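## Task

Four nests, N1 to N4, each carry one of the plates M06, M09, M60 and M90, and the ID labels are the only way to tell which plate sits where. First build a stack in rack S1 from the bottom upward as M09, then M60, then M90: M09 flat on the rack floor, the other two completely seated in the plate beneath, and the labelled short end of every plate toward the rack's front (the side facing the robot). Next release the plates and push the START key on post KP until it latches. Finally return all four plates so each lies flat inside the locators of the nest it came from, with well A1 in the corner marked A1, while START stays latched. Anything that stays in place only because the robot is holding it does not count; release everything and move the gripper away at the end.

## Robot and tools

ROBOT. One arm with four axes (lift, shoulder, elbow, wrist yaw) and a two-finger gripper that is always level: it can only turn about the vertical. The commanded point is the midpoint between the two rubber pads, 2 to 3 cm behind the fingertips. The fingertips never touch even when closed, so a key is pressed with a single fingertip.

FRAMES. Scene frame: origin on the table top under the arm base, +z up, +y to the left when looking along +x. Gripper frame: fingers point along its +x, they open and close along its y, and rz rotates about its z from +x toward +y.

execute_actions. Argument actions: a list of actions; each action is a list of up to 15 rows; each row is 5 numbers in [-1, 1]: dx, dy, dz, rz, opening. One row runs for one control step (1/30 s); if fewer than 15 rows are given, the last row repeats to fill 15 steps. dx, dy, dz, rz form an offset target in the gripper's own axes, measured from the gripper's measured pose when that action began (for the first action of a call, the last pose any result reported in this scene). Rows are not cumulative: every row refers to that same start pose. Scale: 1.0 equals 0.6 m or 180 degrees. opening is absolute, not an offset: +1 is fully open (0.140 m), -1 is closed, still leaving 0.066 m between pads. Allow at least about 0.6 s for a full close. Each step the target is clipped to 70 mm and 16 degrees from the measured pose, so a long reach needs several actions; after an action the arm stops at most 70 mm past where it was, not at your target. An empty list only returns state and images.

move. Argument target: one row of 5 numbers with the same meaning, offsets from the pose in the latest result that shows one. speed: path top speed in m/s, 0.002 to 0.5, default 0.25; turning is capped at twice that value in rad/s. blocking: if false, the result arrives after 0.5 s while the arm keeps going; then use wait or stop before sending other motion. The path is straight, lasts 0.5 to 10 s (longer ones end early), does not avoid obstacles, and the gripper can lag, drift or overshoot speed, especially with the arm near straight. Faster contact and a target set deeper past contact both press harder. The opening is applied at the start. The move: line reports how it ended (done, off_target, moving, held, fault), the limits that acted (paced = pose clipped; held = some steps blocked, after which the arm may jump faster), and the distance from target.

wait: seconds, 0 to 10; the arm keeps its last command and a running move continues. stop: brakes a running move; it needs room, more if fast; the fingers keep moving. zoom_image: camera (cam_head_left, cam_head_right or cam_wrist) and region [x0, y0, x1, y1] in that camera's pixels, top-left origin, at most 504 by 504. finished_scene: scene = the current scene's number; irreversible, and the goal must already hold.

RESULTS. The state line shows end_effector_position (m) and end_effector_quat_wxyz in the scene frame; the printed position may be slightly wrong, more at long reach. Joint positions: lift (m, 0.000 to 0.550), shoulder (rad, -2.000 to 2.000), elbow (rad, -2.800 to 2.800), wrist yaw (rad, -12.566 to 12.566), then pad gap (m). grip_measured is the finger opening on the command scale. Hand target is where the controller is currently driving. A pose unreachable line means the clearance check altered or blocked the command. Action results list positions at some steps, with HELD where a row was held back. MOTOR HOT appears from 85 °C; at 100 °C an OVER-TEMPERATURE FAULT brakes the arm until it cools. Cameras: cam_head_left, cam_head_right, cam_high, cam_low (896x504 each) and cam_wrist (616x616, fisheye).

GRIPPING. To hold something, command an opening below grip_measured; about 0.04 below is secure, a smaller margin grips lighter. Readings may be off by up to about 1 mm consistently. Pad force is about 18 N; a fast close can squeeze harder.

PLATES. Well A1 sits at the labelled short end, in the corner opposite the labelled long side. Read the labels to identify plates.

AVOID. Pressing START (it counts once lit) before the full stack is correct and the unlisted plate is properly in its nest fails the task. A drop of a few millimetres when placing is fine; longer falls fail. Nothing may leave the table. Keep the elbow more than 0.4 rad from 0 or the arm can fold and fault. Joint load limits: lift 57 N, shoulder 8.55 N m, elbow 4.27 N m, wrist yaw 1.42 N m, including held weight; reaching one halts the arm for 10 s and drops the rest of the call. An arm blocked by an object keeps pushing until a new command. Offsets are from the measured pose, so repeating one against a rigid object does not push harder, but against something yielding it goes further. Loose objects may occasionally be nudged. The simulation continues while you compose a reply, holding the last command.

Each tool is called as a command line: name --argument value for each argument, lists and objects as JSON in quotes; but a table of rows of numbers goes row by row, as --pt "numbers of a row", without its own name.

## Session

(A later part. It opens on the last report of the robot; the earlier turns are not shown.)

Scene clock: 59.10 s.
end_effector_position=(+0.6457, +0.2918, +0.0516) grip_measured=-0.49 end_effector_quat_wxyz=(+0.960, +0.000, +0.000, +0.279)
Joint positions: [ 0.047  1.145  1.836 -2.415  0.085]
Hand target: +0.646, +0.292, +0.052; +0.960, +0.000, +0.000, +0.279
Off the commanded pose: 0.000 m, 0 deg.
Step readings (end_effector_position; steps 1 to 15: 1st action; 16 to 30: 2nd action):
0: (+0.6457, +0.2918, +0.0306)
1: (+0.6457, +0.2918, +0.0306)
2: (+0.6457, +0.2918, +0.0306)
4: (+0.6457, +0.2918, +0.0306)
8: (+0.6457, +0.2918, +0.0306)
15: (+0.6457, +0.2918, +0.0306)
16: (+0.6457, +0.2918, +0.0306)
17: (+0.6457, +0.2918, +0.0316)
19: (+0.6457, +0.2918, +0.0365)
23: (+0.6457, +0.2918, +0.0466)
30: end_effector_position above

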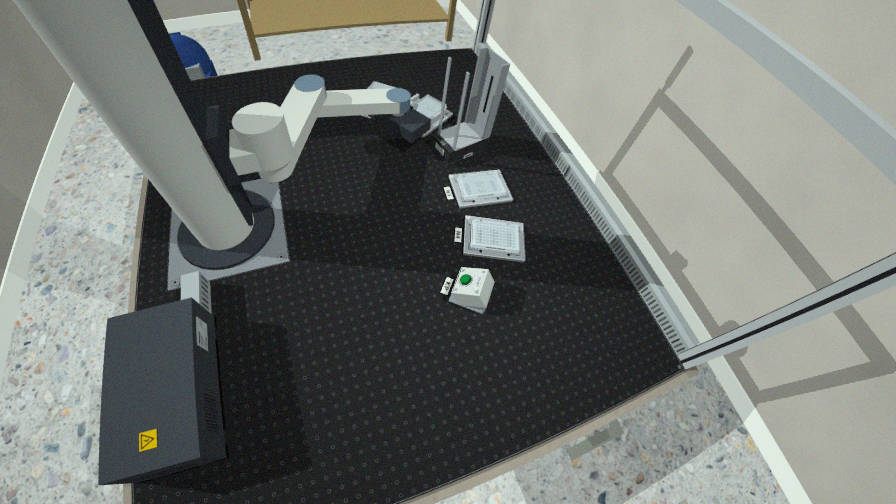

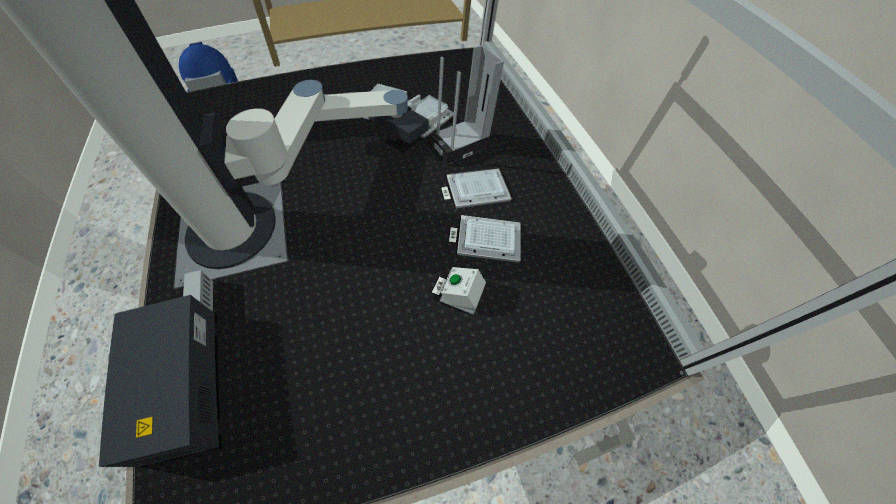

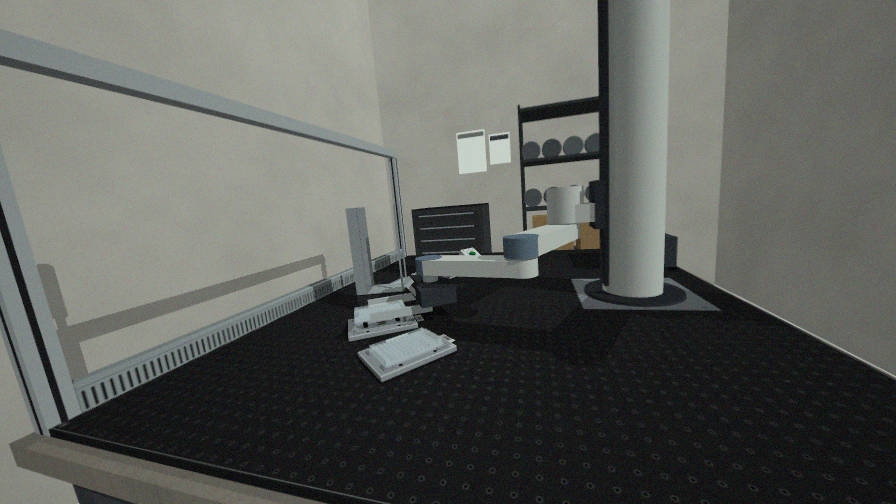

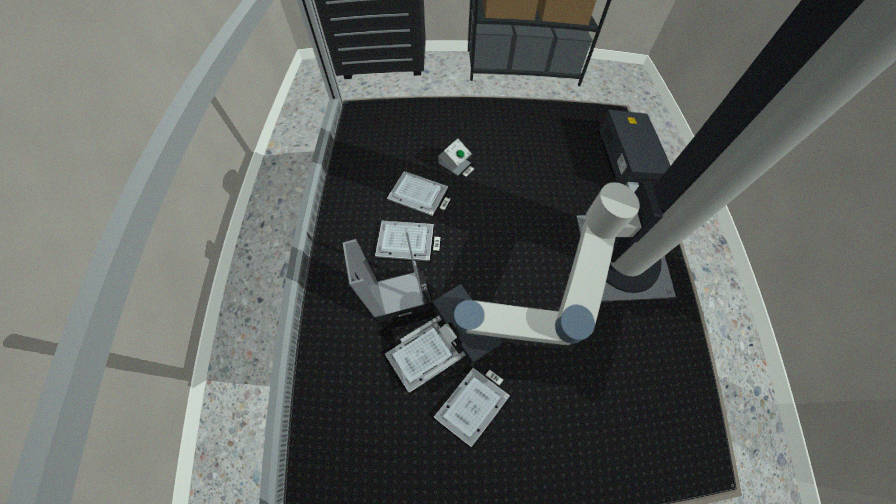

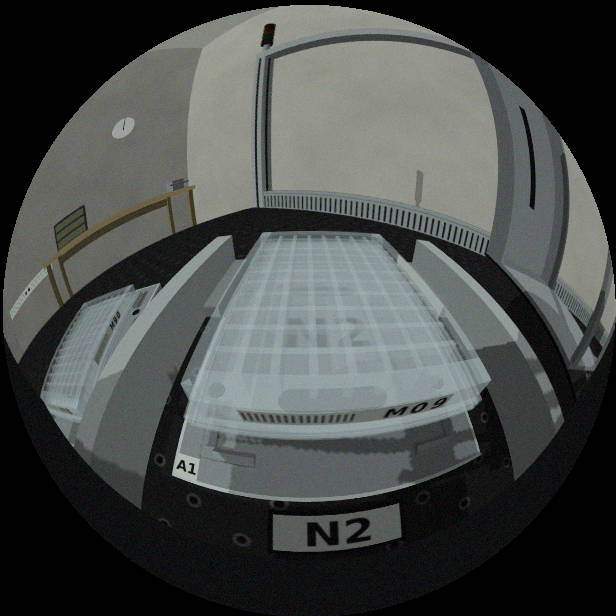

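move --target '[0.25, 0, -0.03, 0, -0.525]' --speed 0.15

Scene clock: 66.40 s.
end_effector_position=(+0.7440, +0.1341, +0.3696) grip_measured=-0.49 end_effector_quat_wxyz=(+0.990, +0.000, +0.000, +0.139)
Joint positions: [ 0.365  0.716  2.049 -2.486  0.085]
Hand target: +0.744, +0.134, +0.370; +0.990, +0.000, +0.000, +0.139
Off the commanded pose: 0.000 m, 0 deg.
move: done

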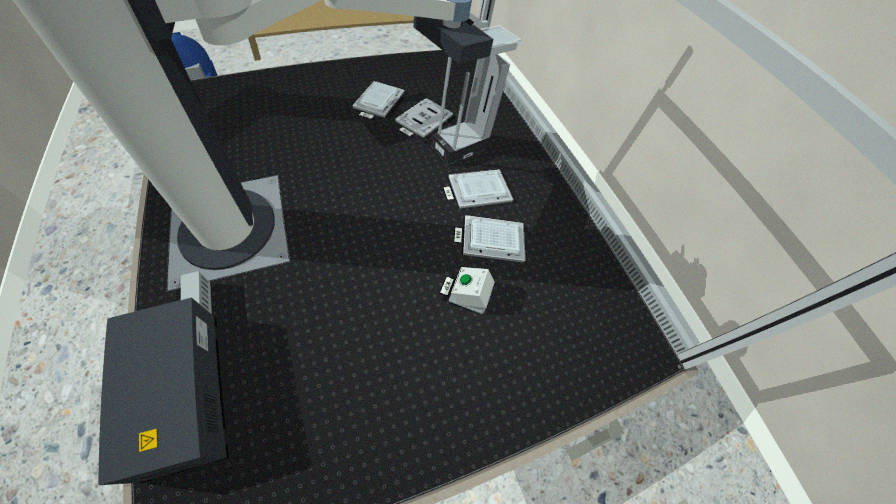

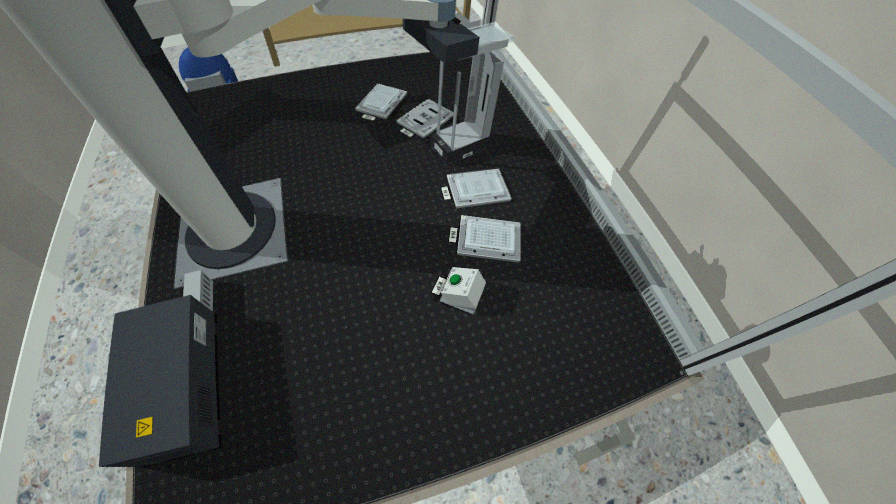

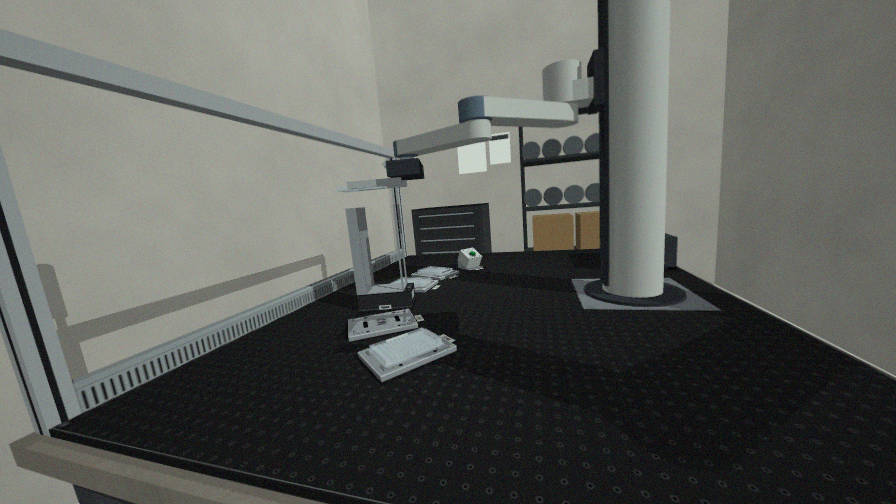

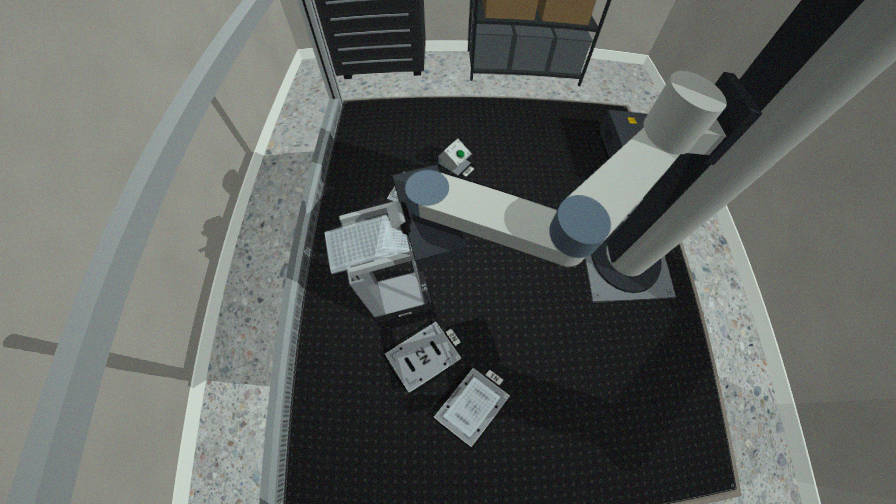

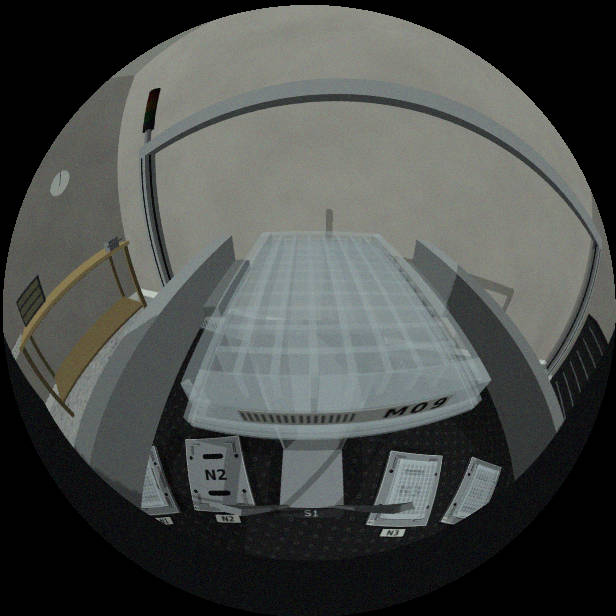

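zoom_image --camera "cam_wrist" --region '[160, 340, 500, 560]'

Region (160, 340, 500, 560) of cam_wrist's 616x616 image, scaled by 1.482, with more detail than that image has; it fills the top 326 rows of this view, and the rest is white.

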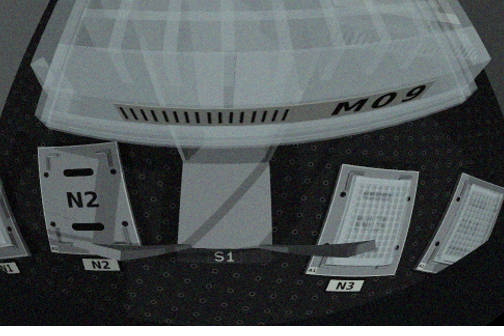

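zoom_image --camera "cam_wrist" --region '[190, 470, 440, 540]'

zoom_image --camera "cam_low" --region '[310, 190, 470, 330]'

Region (190, 470, 440, 540) of cam_wrist's 616x616 image, scaled by 2.016, with more detail than that image has; it fills the top 141 rows of this view, and the rest is white.

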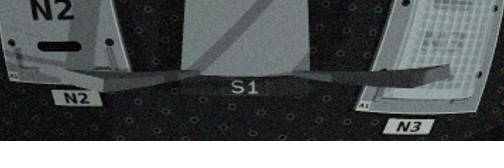

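Region (310, 190, 470, 330) of cam_low's 896x504 image, scaled by 3.150, with more detail than that image has; it fills the top 441 rows of this view, and the rest is white.

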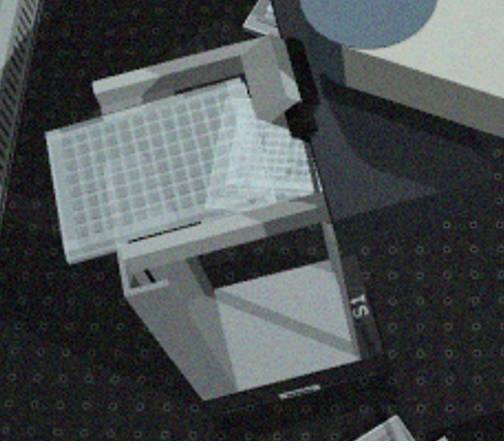

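move --target '[-0.045, 0.014, -0.02, 0, -0.525]' --speed 0.05

Scene clock: 70.10 s.
end_effector_position=(+0.7157, +0.1348, +0.3576) grip_measured=-0.49 end_effector_quat_wxyz=(+0.990, +0.000, +0.000, +0.139)
Joint positions: [ 0.353  0.817  1.859 -2.397  0.085]
Hand target: +0.716, +0.135, +0.358; +0.990, +0.000, +0.000, +0.139
Off the commanded pose: 0.000 m, 0 deg.
move: done

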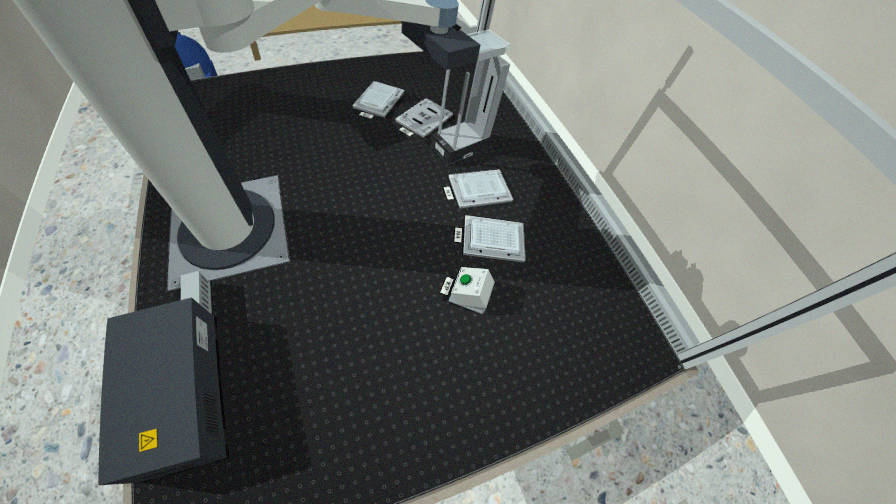

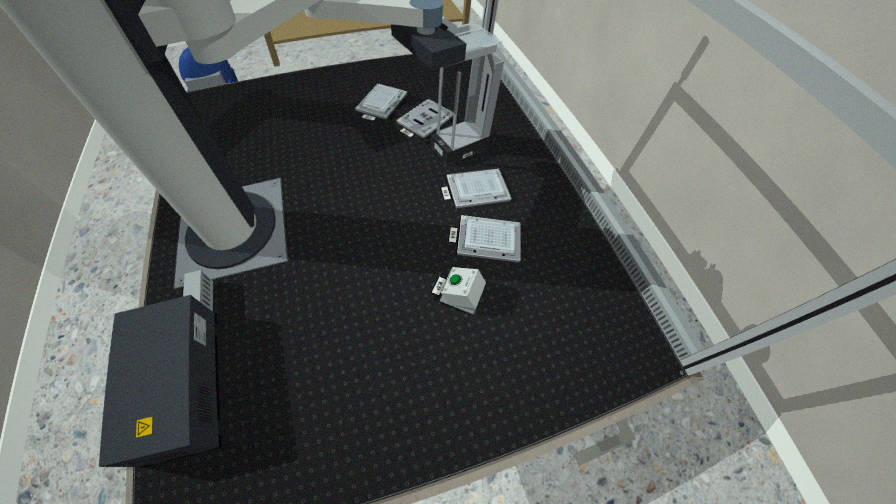

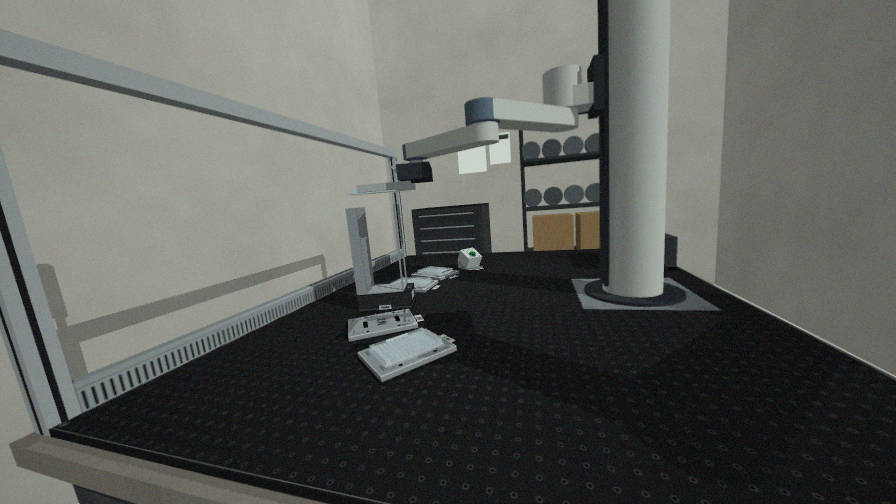

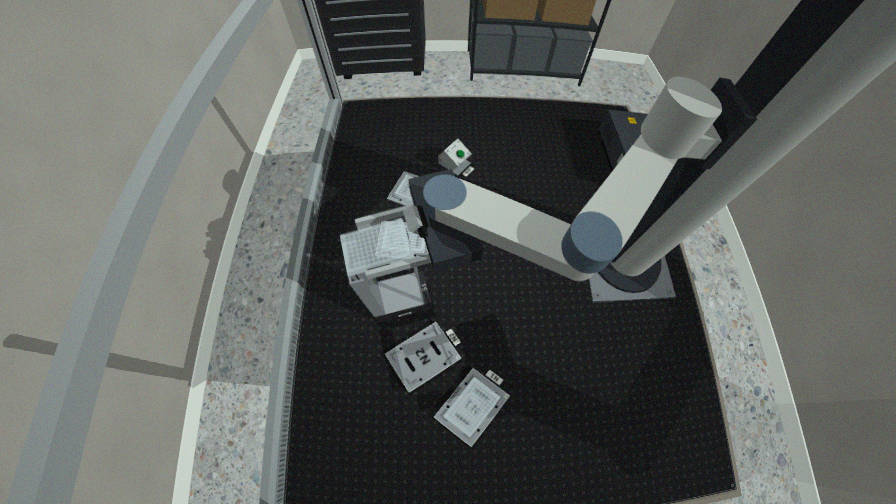

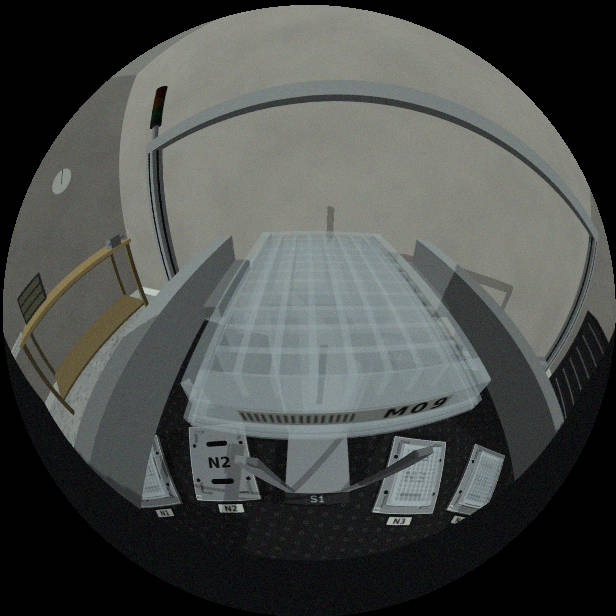

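zoom_image --camera "cam_wrist" --region '[170, 330, 500, 520]'

Region (170, 330, 500, 520) of cam_wrist's 616x616 image, scaled by 1.527, with more detail than that image has; it fills the top 290 rows of this view, and the rest is white.

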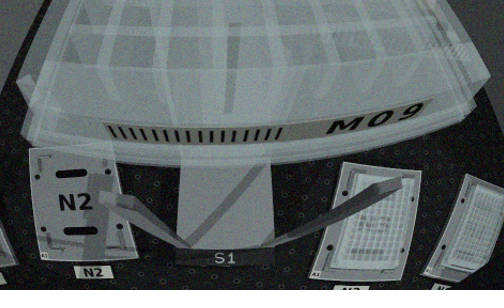

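execute_actions --actions '[]'

Scene clock: 73.83 s.
end_effector_position=(+0.7157, +0.1348, +0.3576) grip_measured=-0.49 end_effector_quat_wxyz=(+0.990, +0.000, +0.000, +0.139)
Joint positions: [ 0.353  0.817  1.859 -2.397  0.085]
Hand target: +0.716, +0.135, +0.358; +0.990, +0.000, +0.000, +0.139
Off the commanded pose: 0.000 m, 0 deg.

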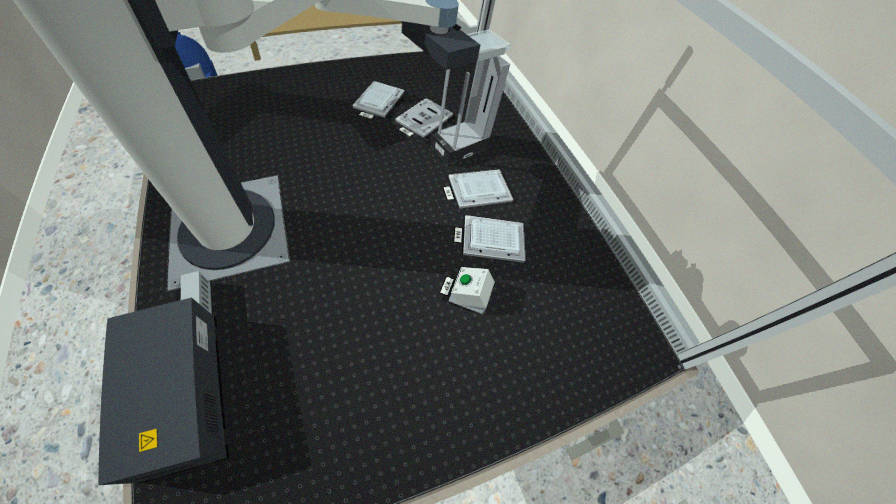

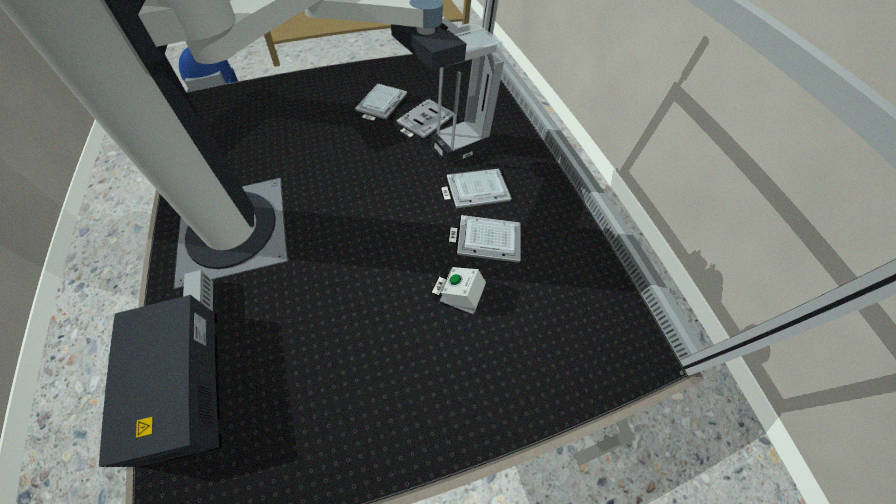

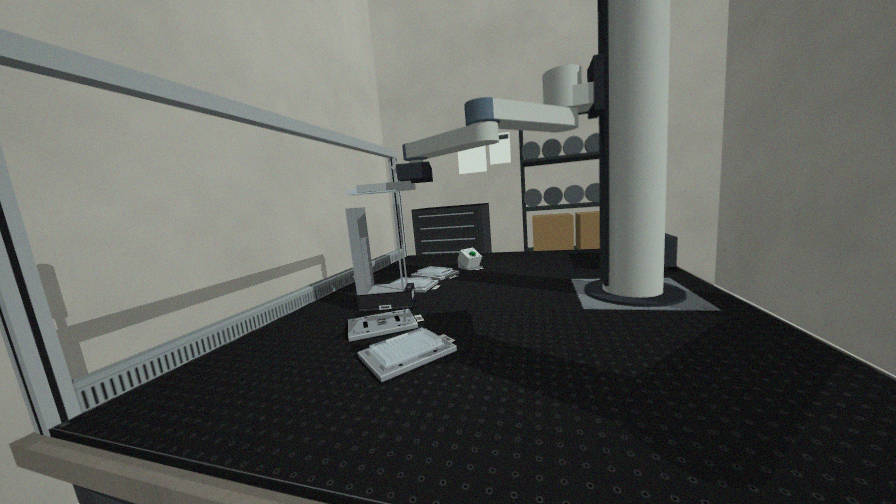

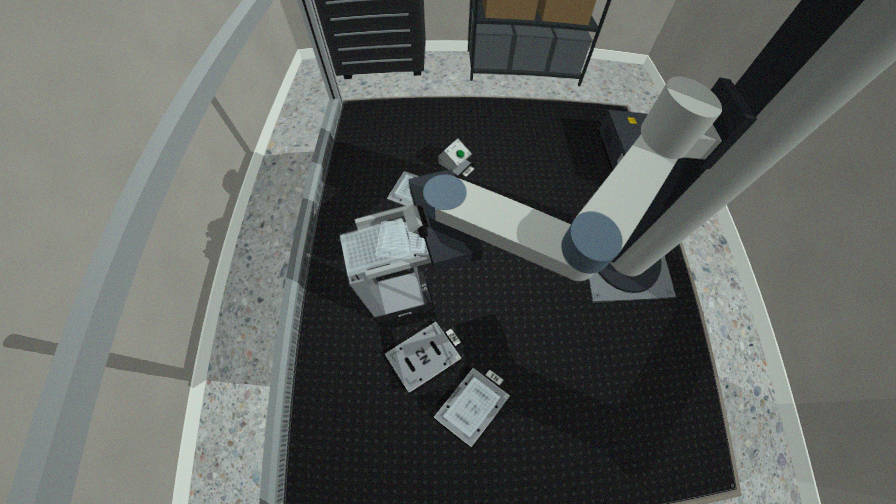

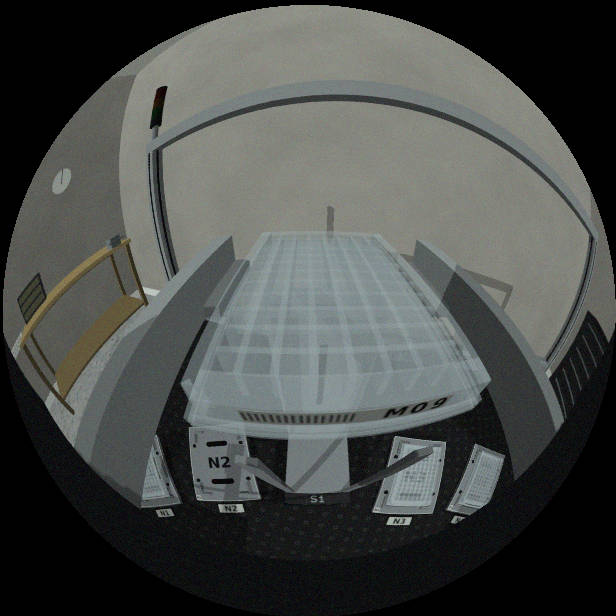

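zoom_image --camera "cam_high" --region '[320, 150, 480, 330]'

zoom_image --camera "cam_wrist" --region '[170, 330, 500, 520]'

Region (320, 150, 480, 330) of cam_high's 896x504 image, scaled by 2.800, with more detail than that image has.

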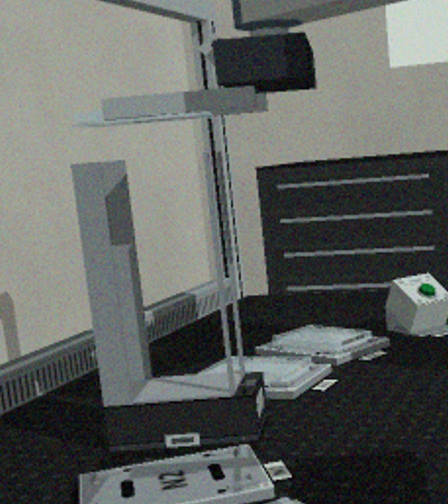

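Region (170, 330, 500, 520) of cam_wrist's 616x616 image, scaled by 1.527, with more detail than that image has; it fills the top 290 rows of this view, and the rest is white.

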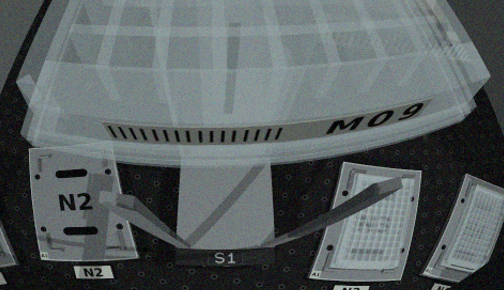

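move --target '[0, 0, -0.03, 0, -0.525]' --speed 0.05

Scene clock: 75.20 s.
end_effector_position=(+0.7157, +0.1348, +0.3395) grip_measured=-0.49 end_effector_quat_wxyz=(+0.990, +0.000, +0.000, +0.139)
Joint positions: [ 0.334  0.817  1.859 -2.397  0.085]
Hand target: +0.716, +0.135, +0.340; +0.990, +0.000, +0.000, +0.139
Off the commanded pose: 0.000 m, 0 deg.
move: done

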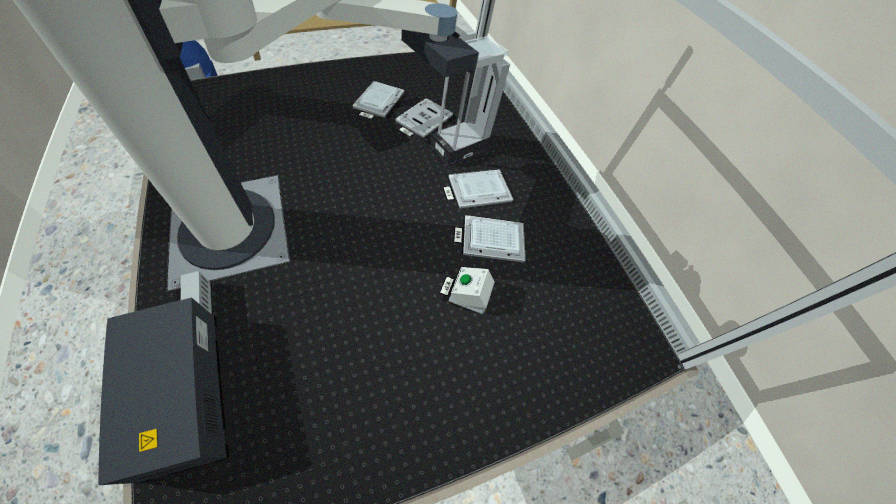

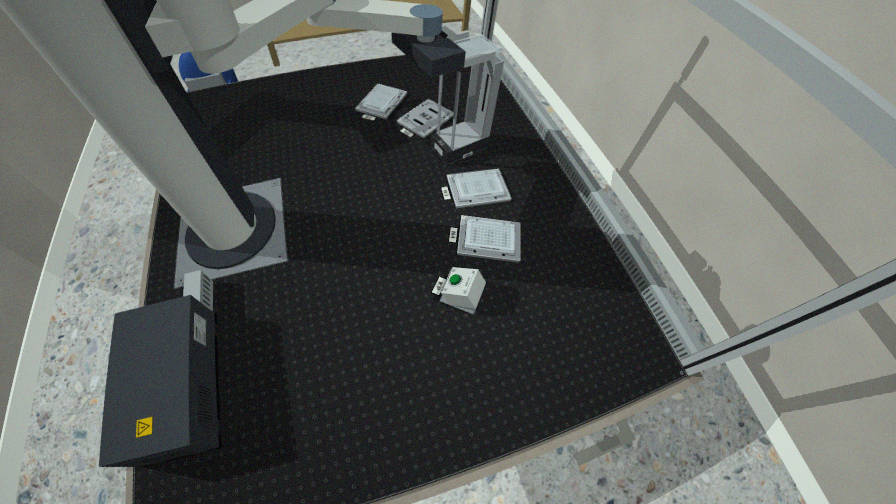

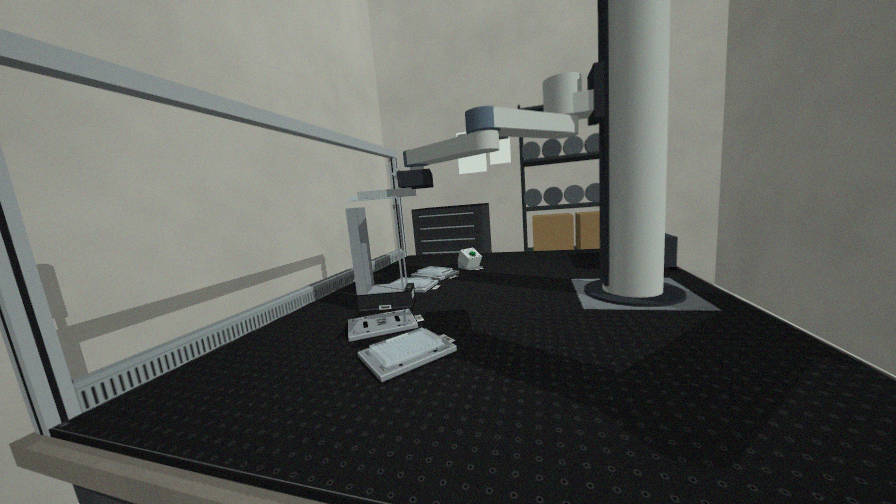

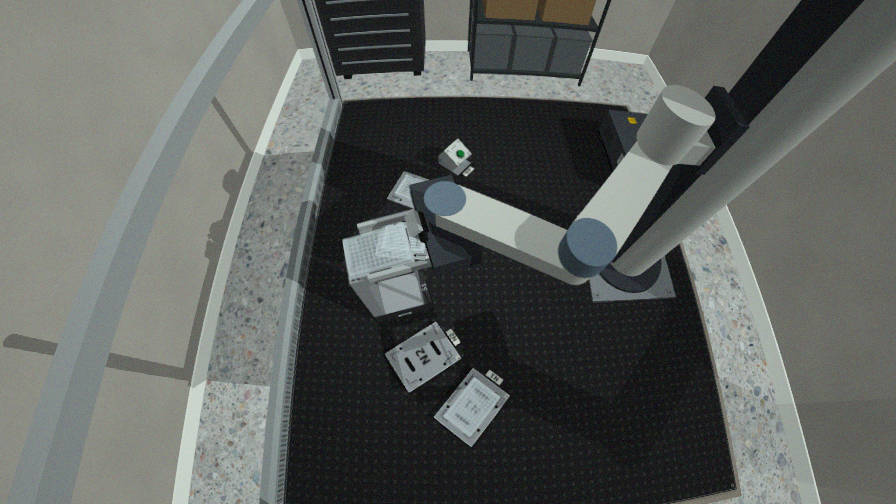

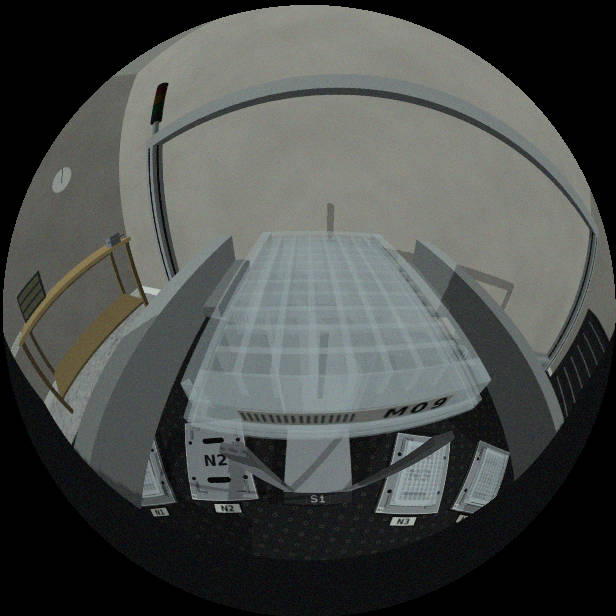

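zoom_image --camera "cam_wrist" --region '[150, 340, 520, 520]'

zoom_image --camera "cam_high" --region '[335, 165, 445, 245]'

Region (150, 340, 520, 520) of cam_wrist's 616x616 image, scaled by 1.362, with more detail than that image has; it fills the top 245 rows of this view, and the rest is white.

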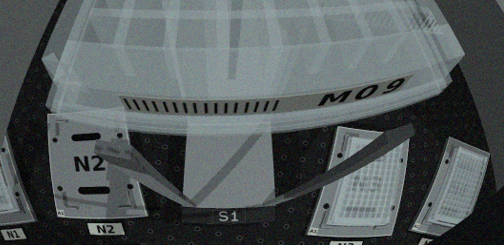

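Region (335, 165, 445, 245) of cam_high's 896x504 image, scaled by 4.582, with more detail than that image has; it fills the top 367 rows of this view, and the rest is white.

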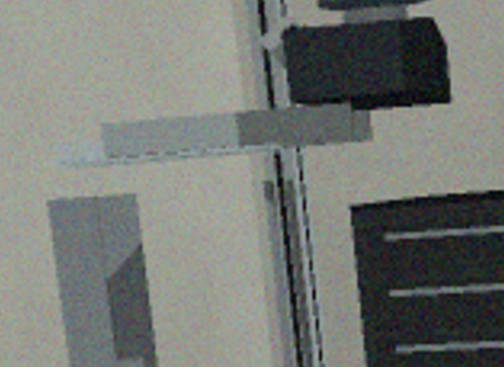

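move --target '[0.008, -0.005, -0.015, 0, -0.525]' --speed 0.03

Scene clock: 78.83 s.
end_effector_position=(+0.7211, +0.1332, +0.3304) grip_measured=-0.49 end_effector_quat_wxyz=(+0.990, +0.000, +0.000, +0.139)
Joint positions: [ 0.325  0.796  1.891 -2.408  0.085]
Hand target: +0.721, +0.133, +0.330; +0.990, +0.000, +0.000, +0.139
Off the commanded pose: 0.000 m, 0 deg.
move: done

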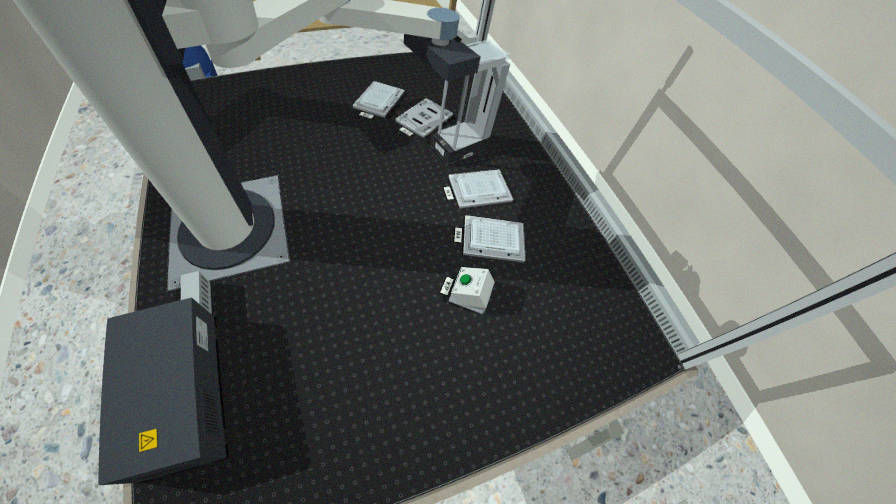

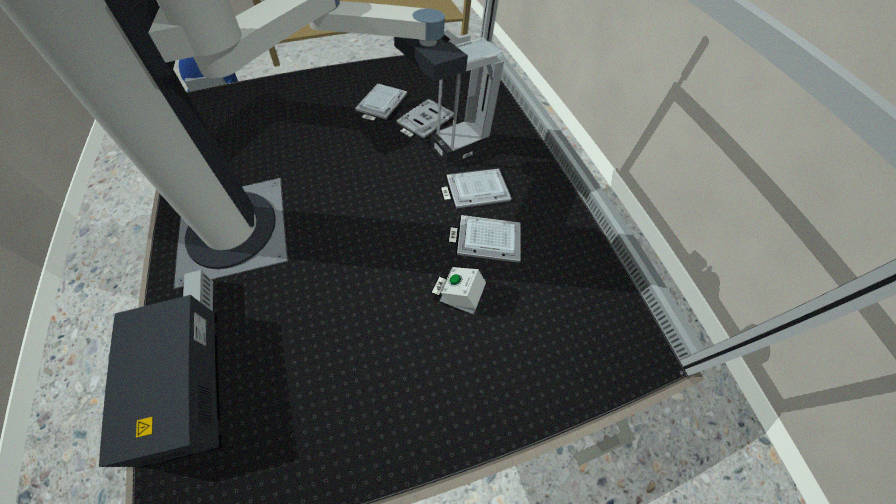

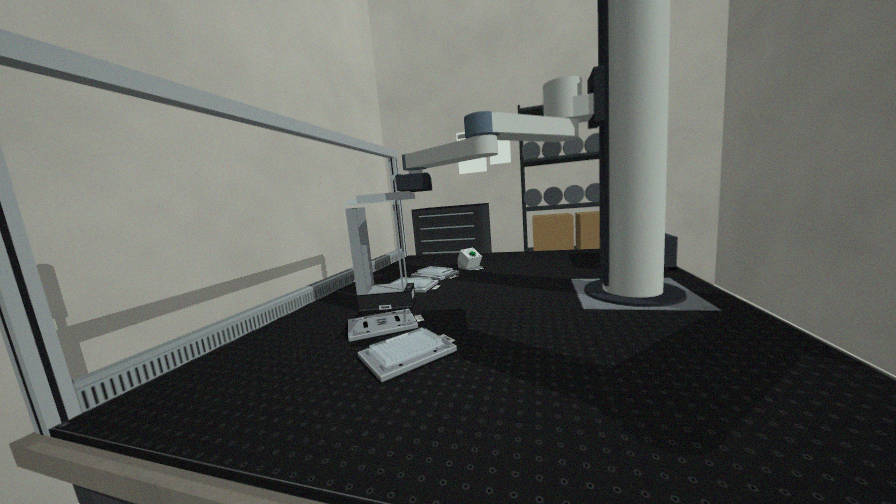

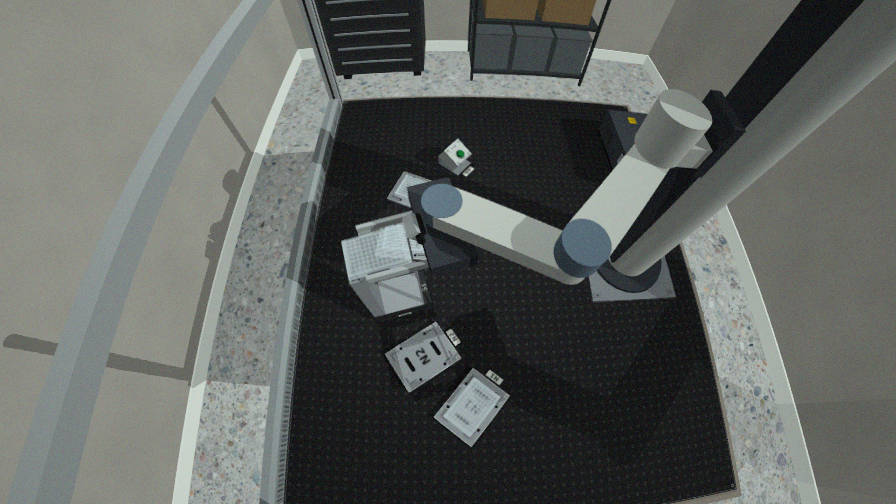

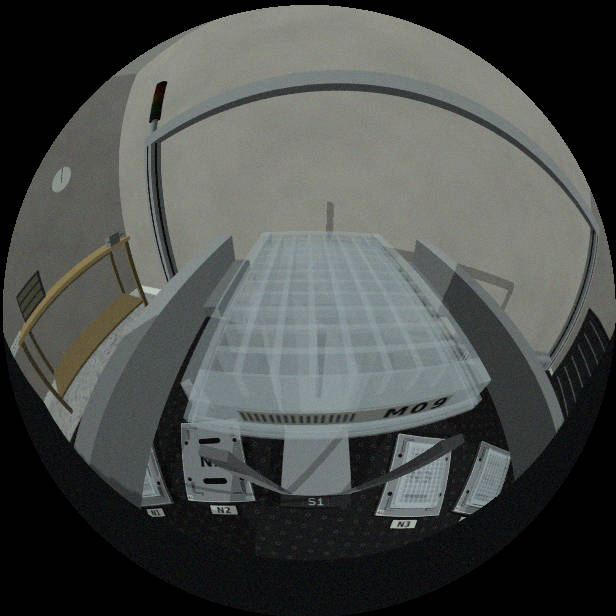

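zoom_image --camera "cam_wrist" --region '[150, 350, 520, 520]'

zoom_image --camera "cam_high" --region '[335, 165, 445, 245]'

Region (150, 350, 520, 520) of cam_wrist's 616x616 image, scaled by 1.362, with more detail than that image has; it fills the top 232 rows of this view, and the rest is white.

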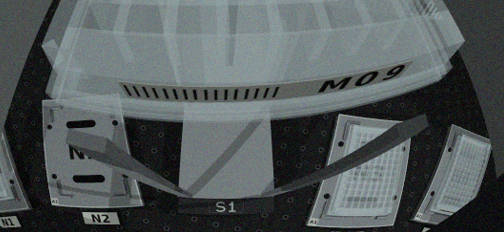

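Region (335, 165, 445, 245) of cam_high's 896x504 image, scaled by 4.582, with more detail than that image has; it fills the top 367 rows of this view, and the rest is white.

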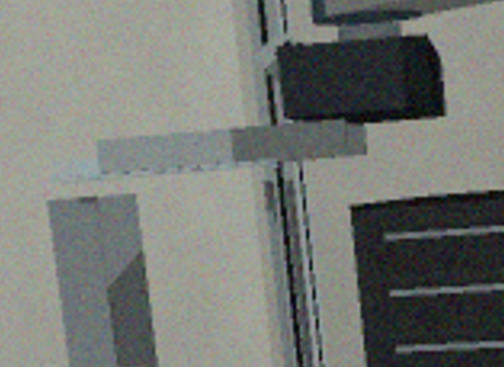

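zoom_image --camera "cam_head_left" --region '[390, 20, 530, 110]'

zoom_image --camera "cam_low" --region '[330, 190, 490, 330]'

Region (390, 20, 530, 110) of cam_head_left's 896x504 image, scaled by 3.600, with more detail than that image has; it fills the top 324 rows of this view, and the rest is white.

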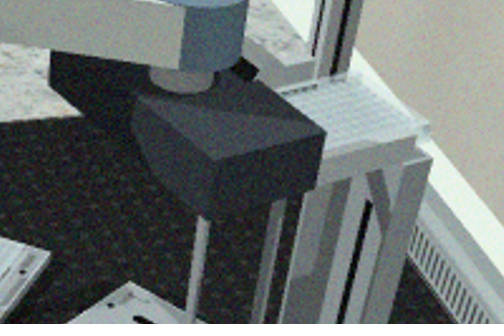

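Region (330, 190, 490, 330) of cam_low's 896x504 image, scaled by 3.150, with more detail than that image has; it fills the top 441 rows of this view, and the rest is white.

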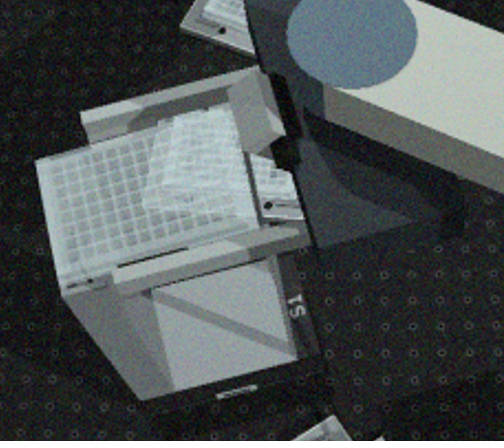

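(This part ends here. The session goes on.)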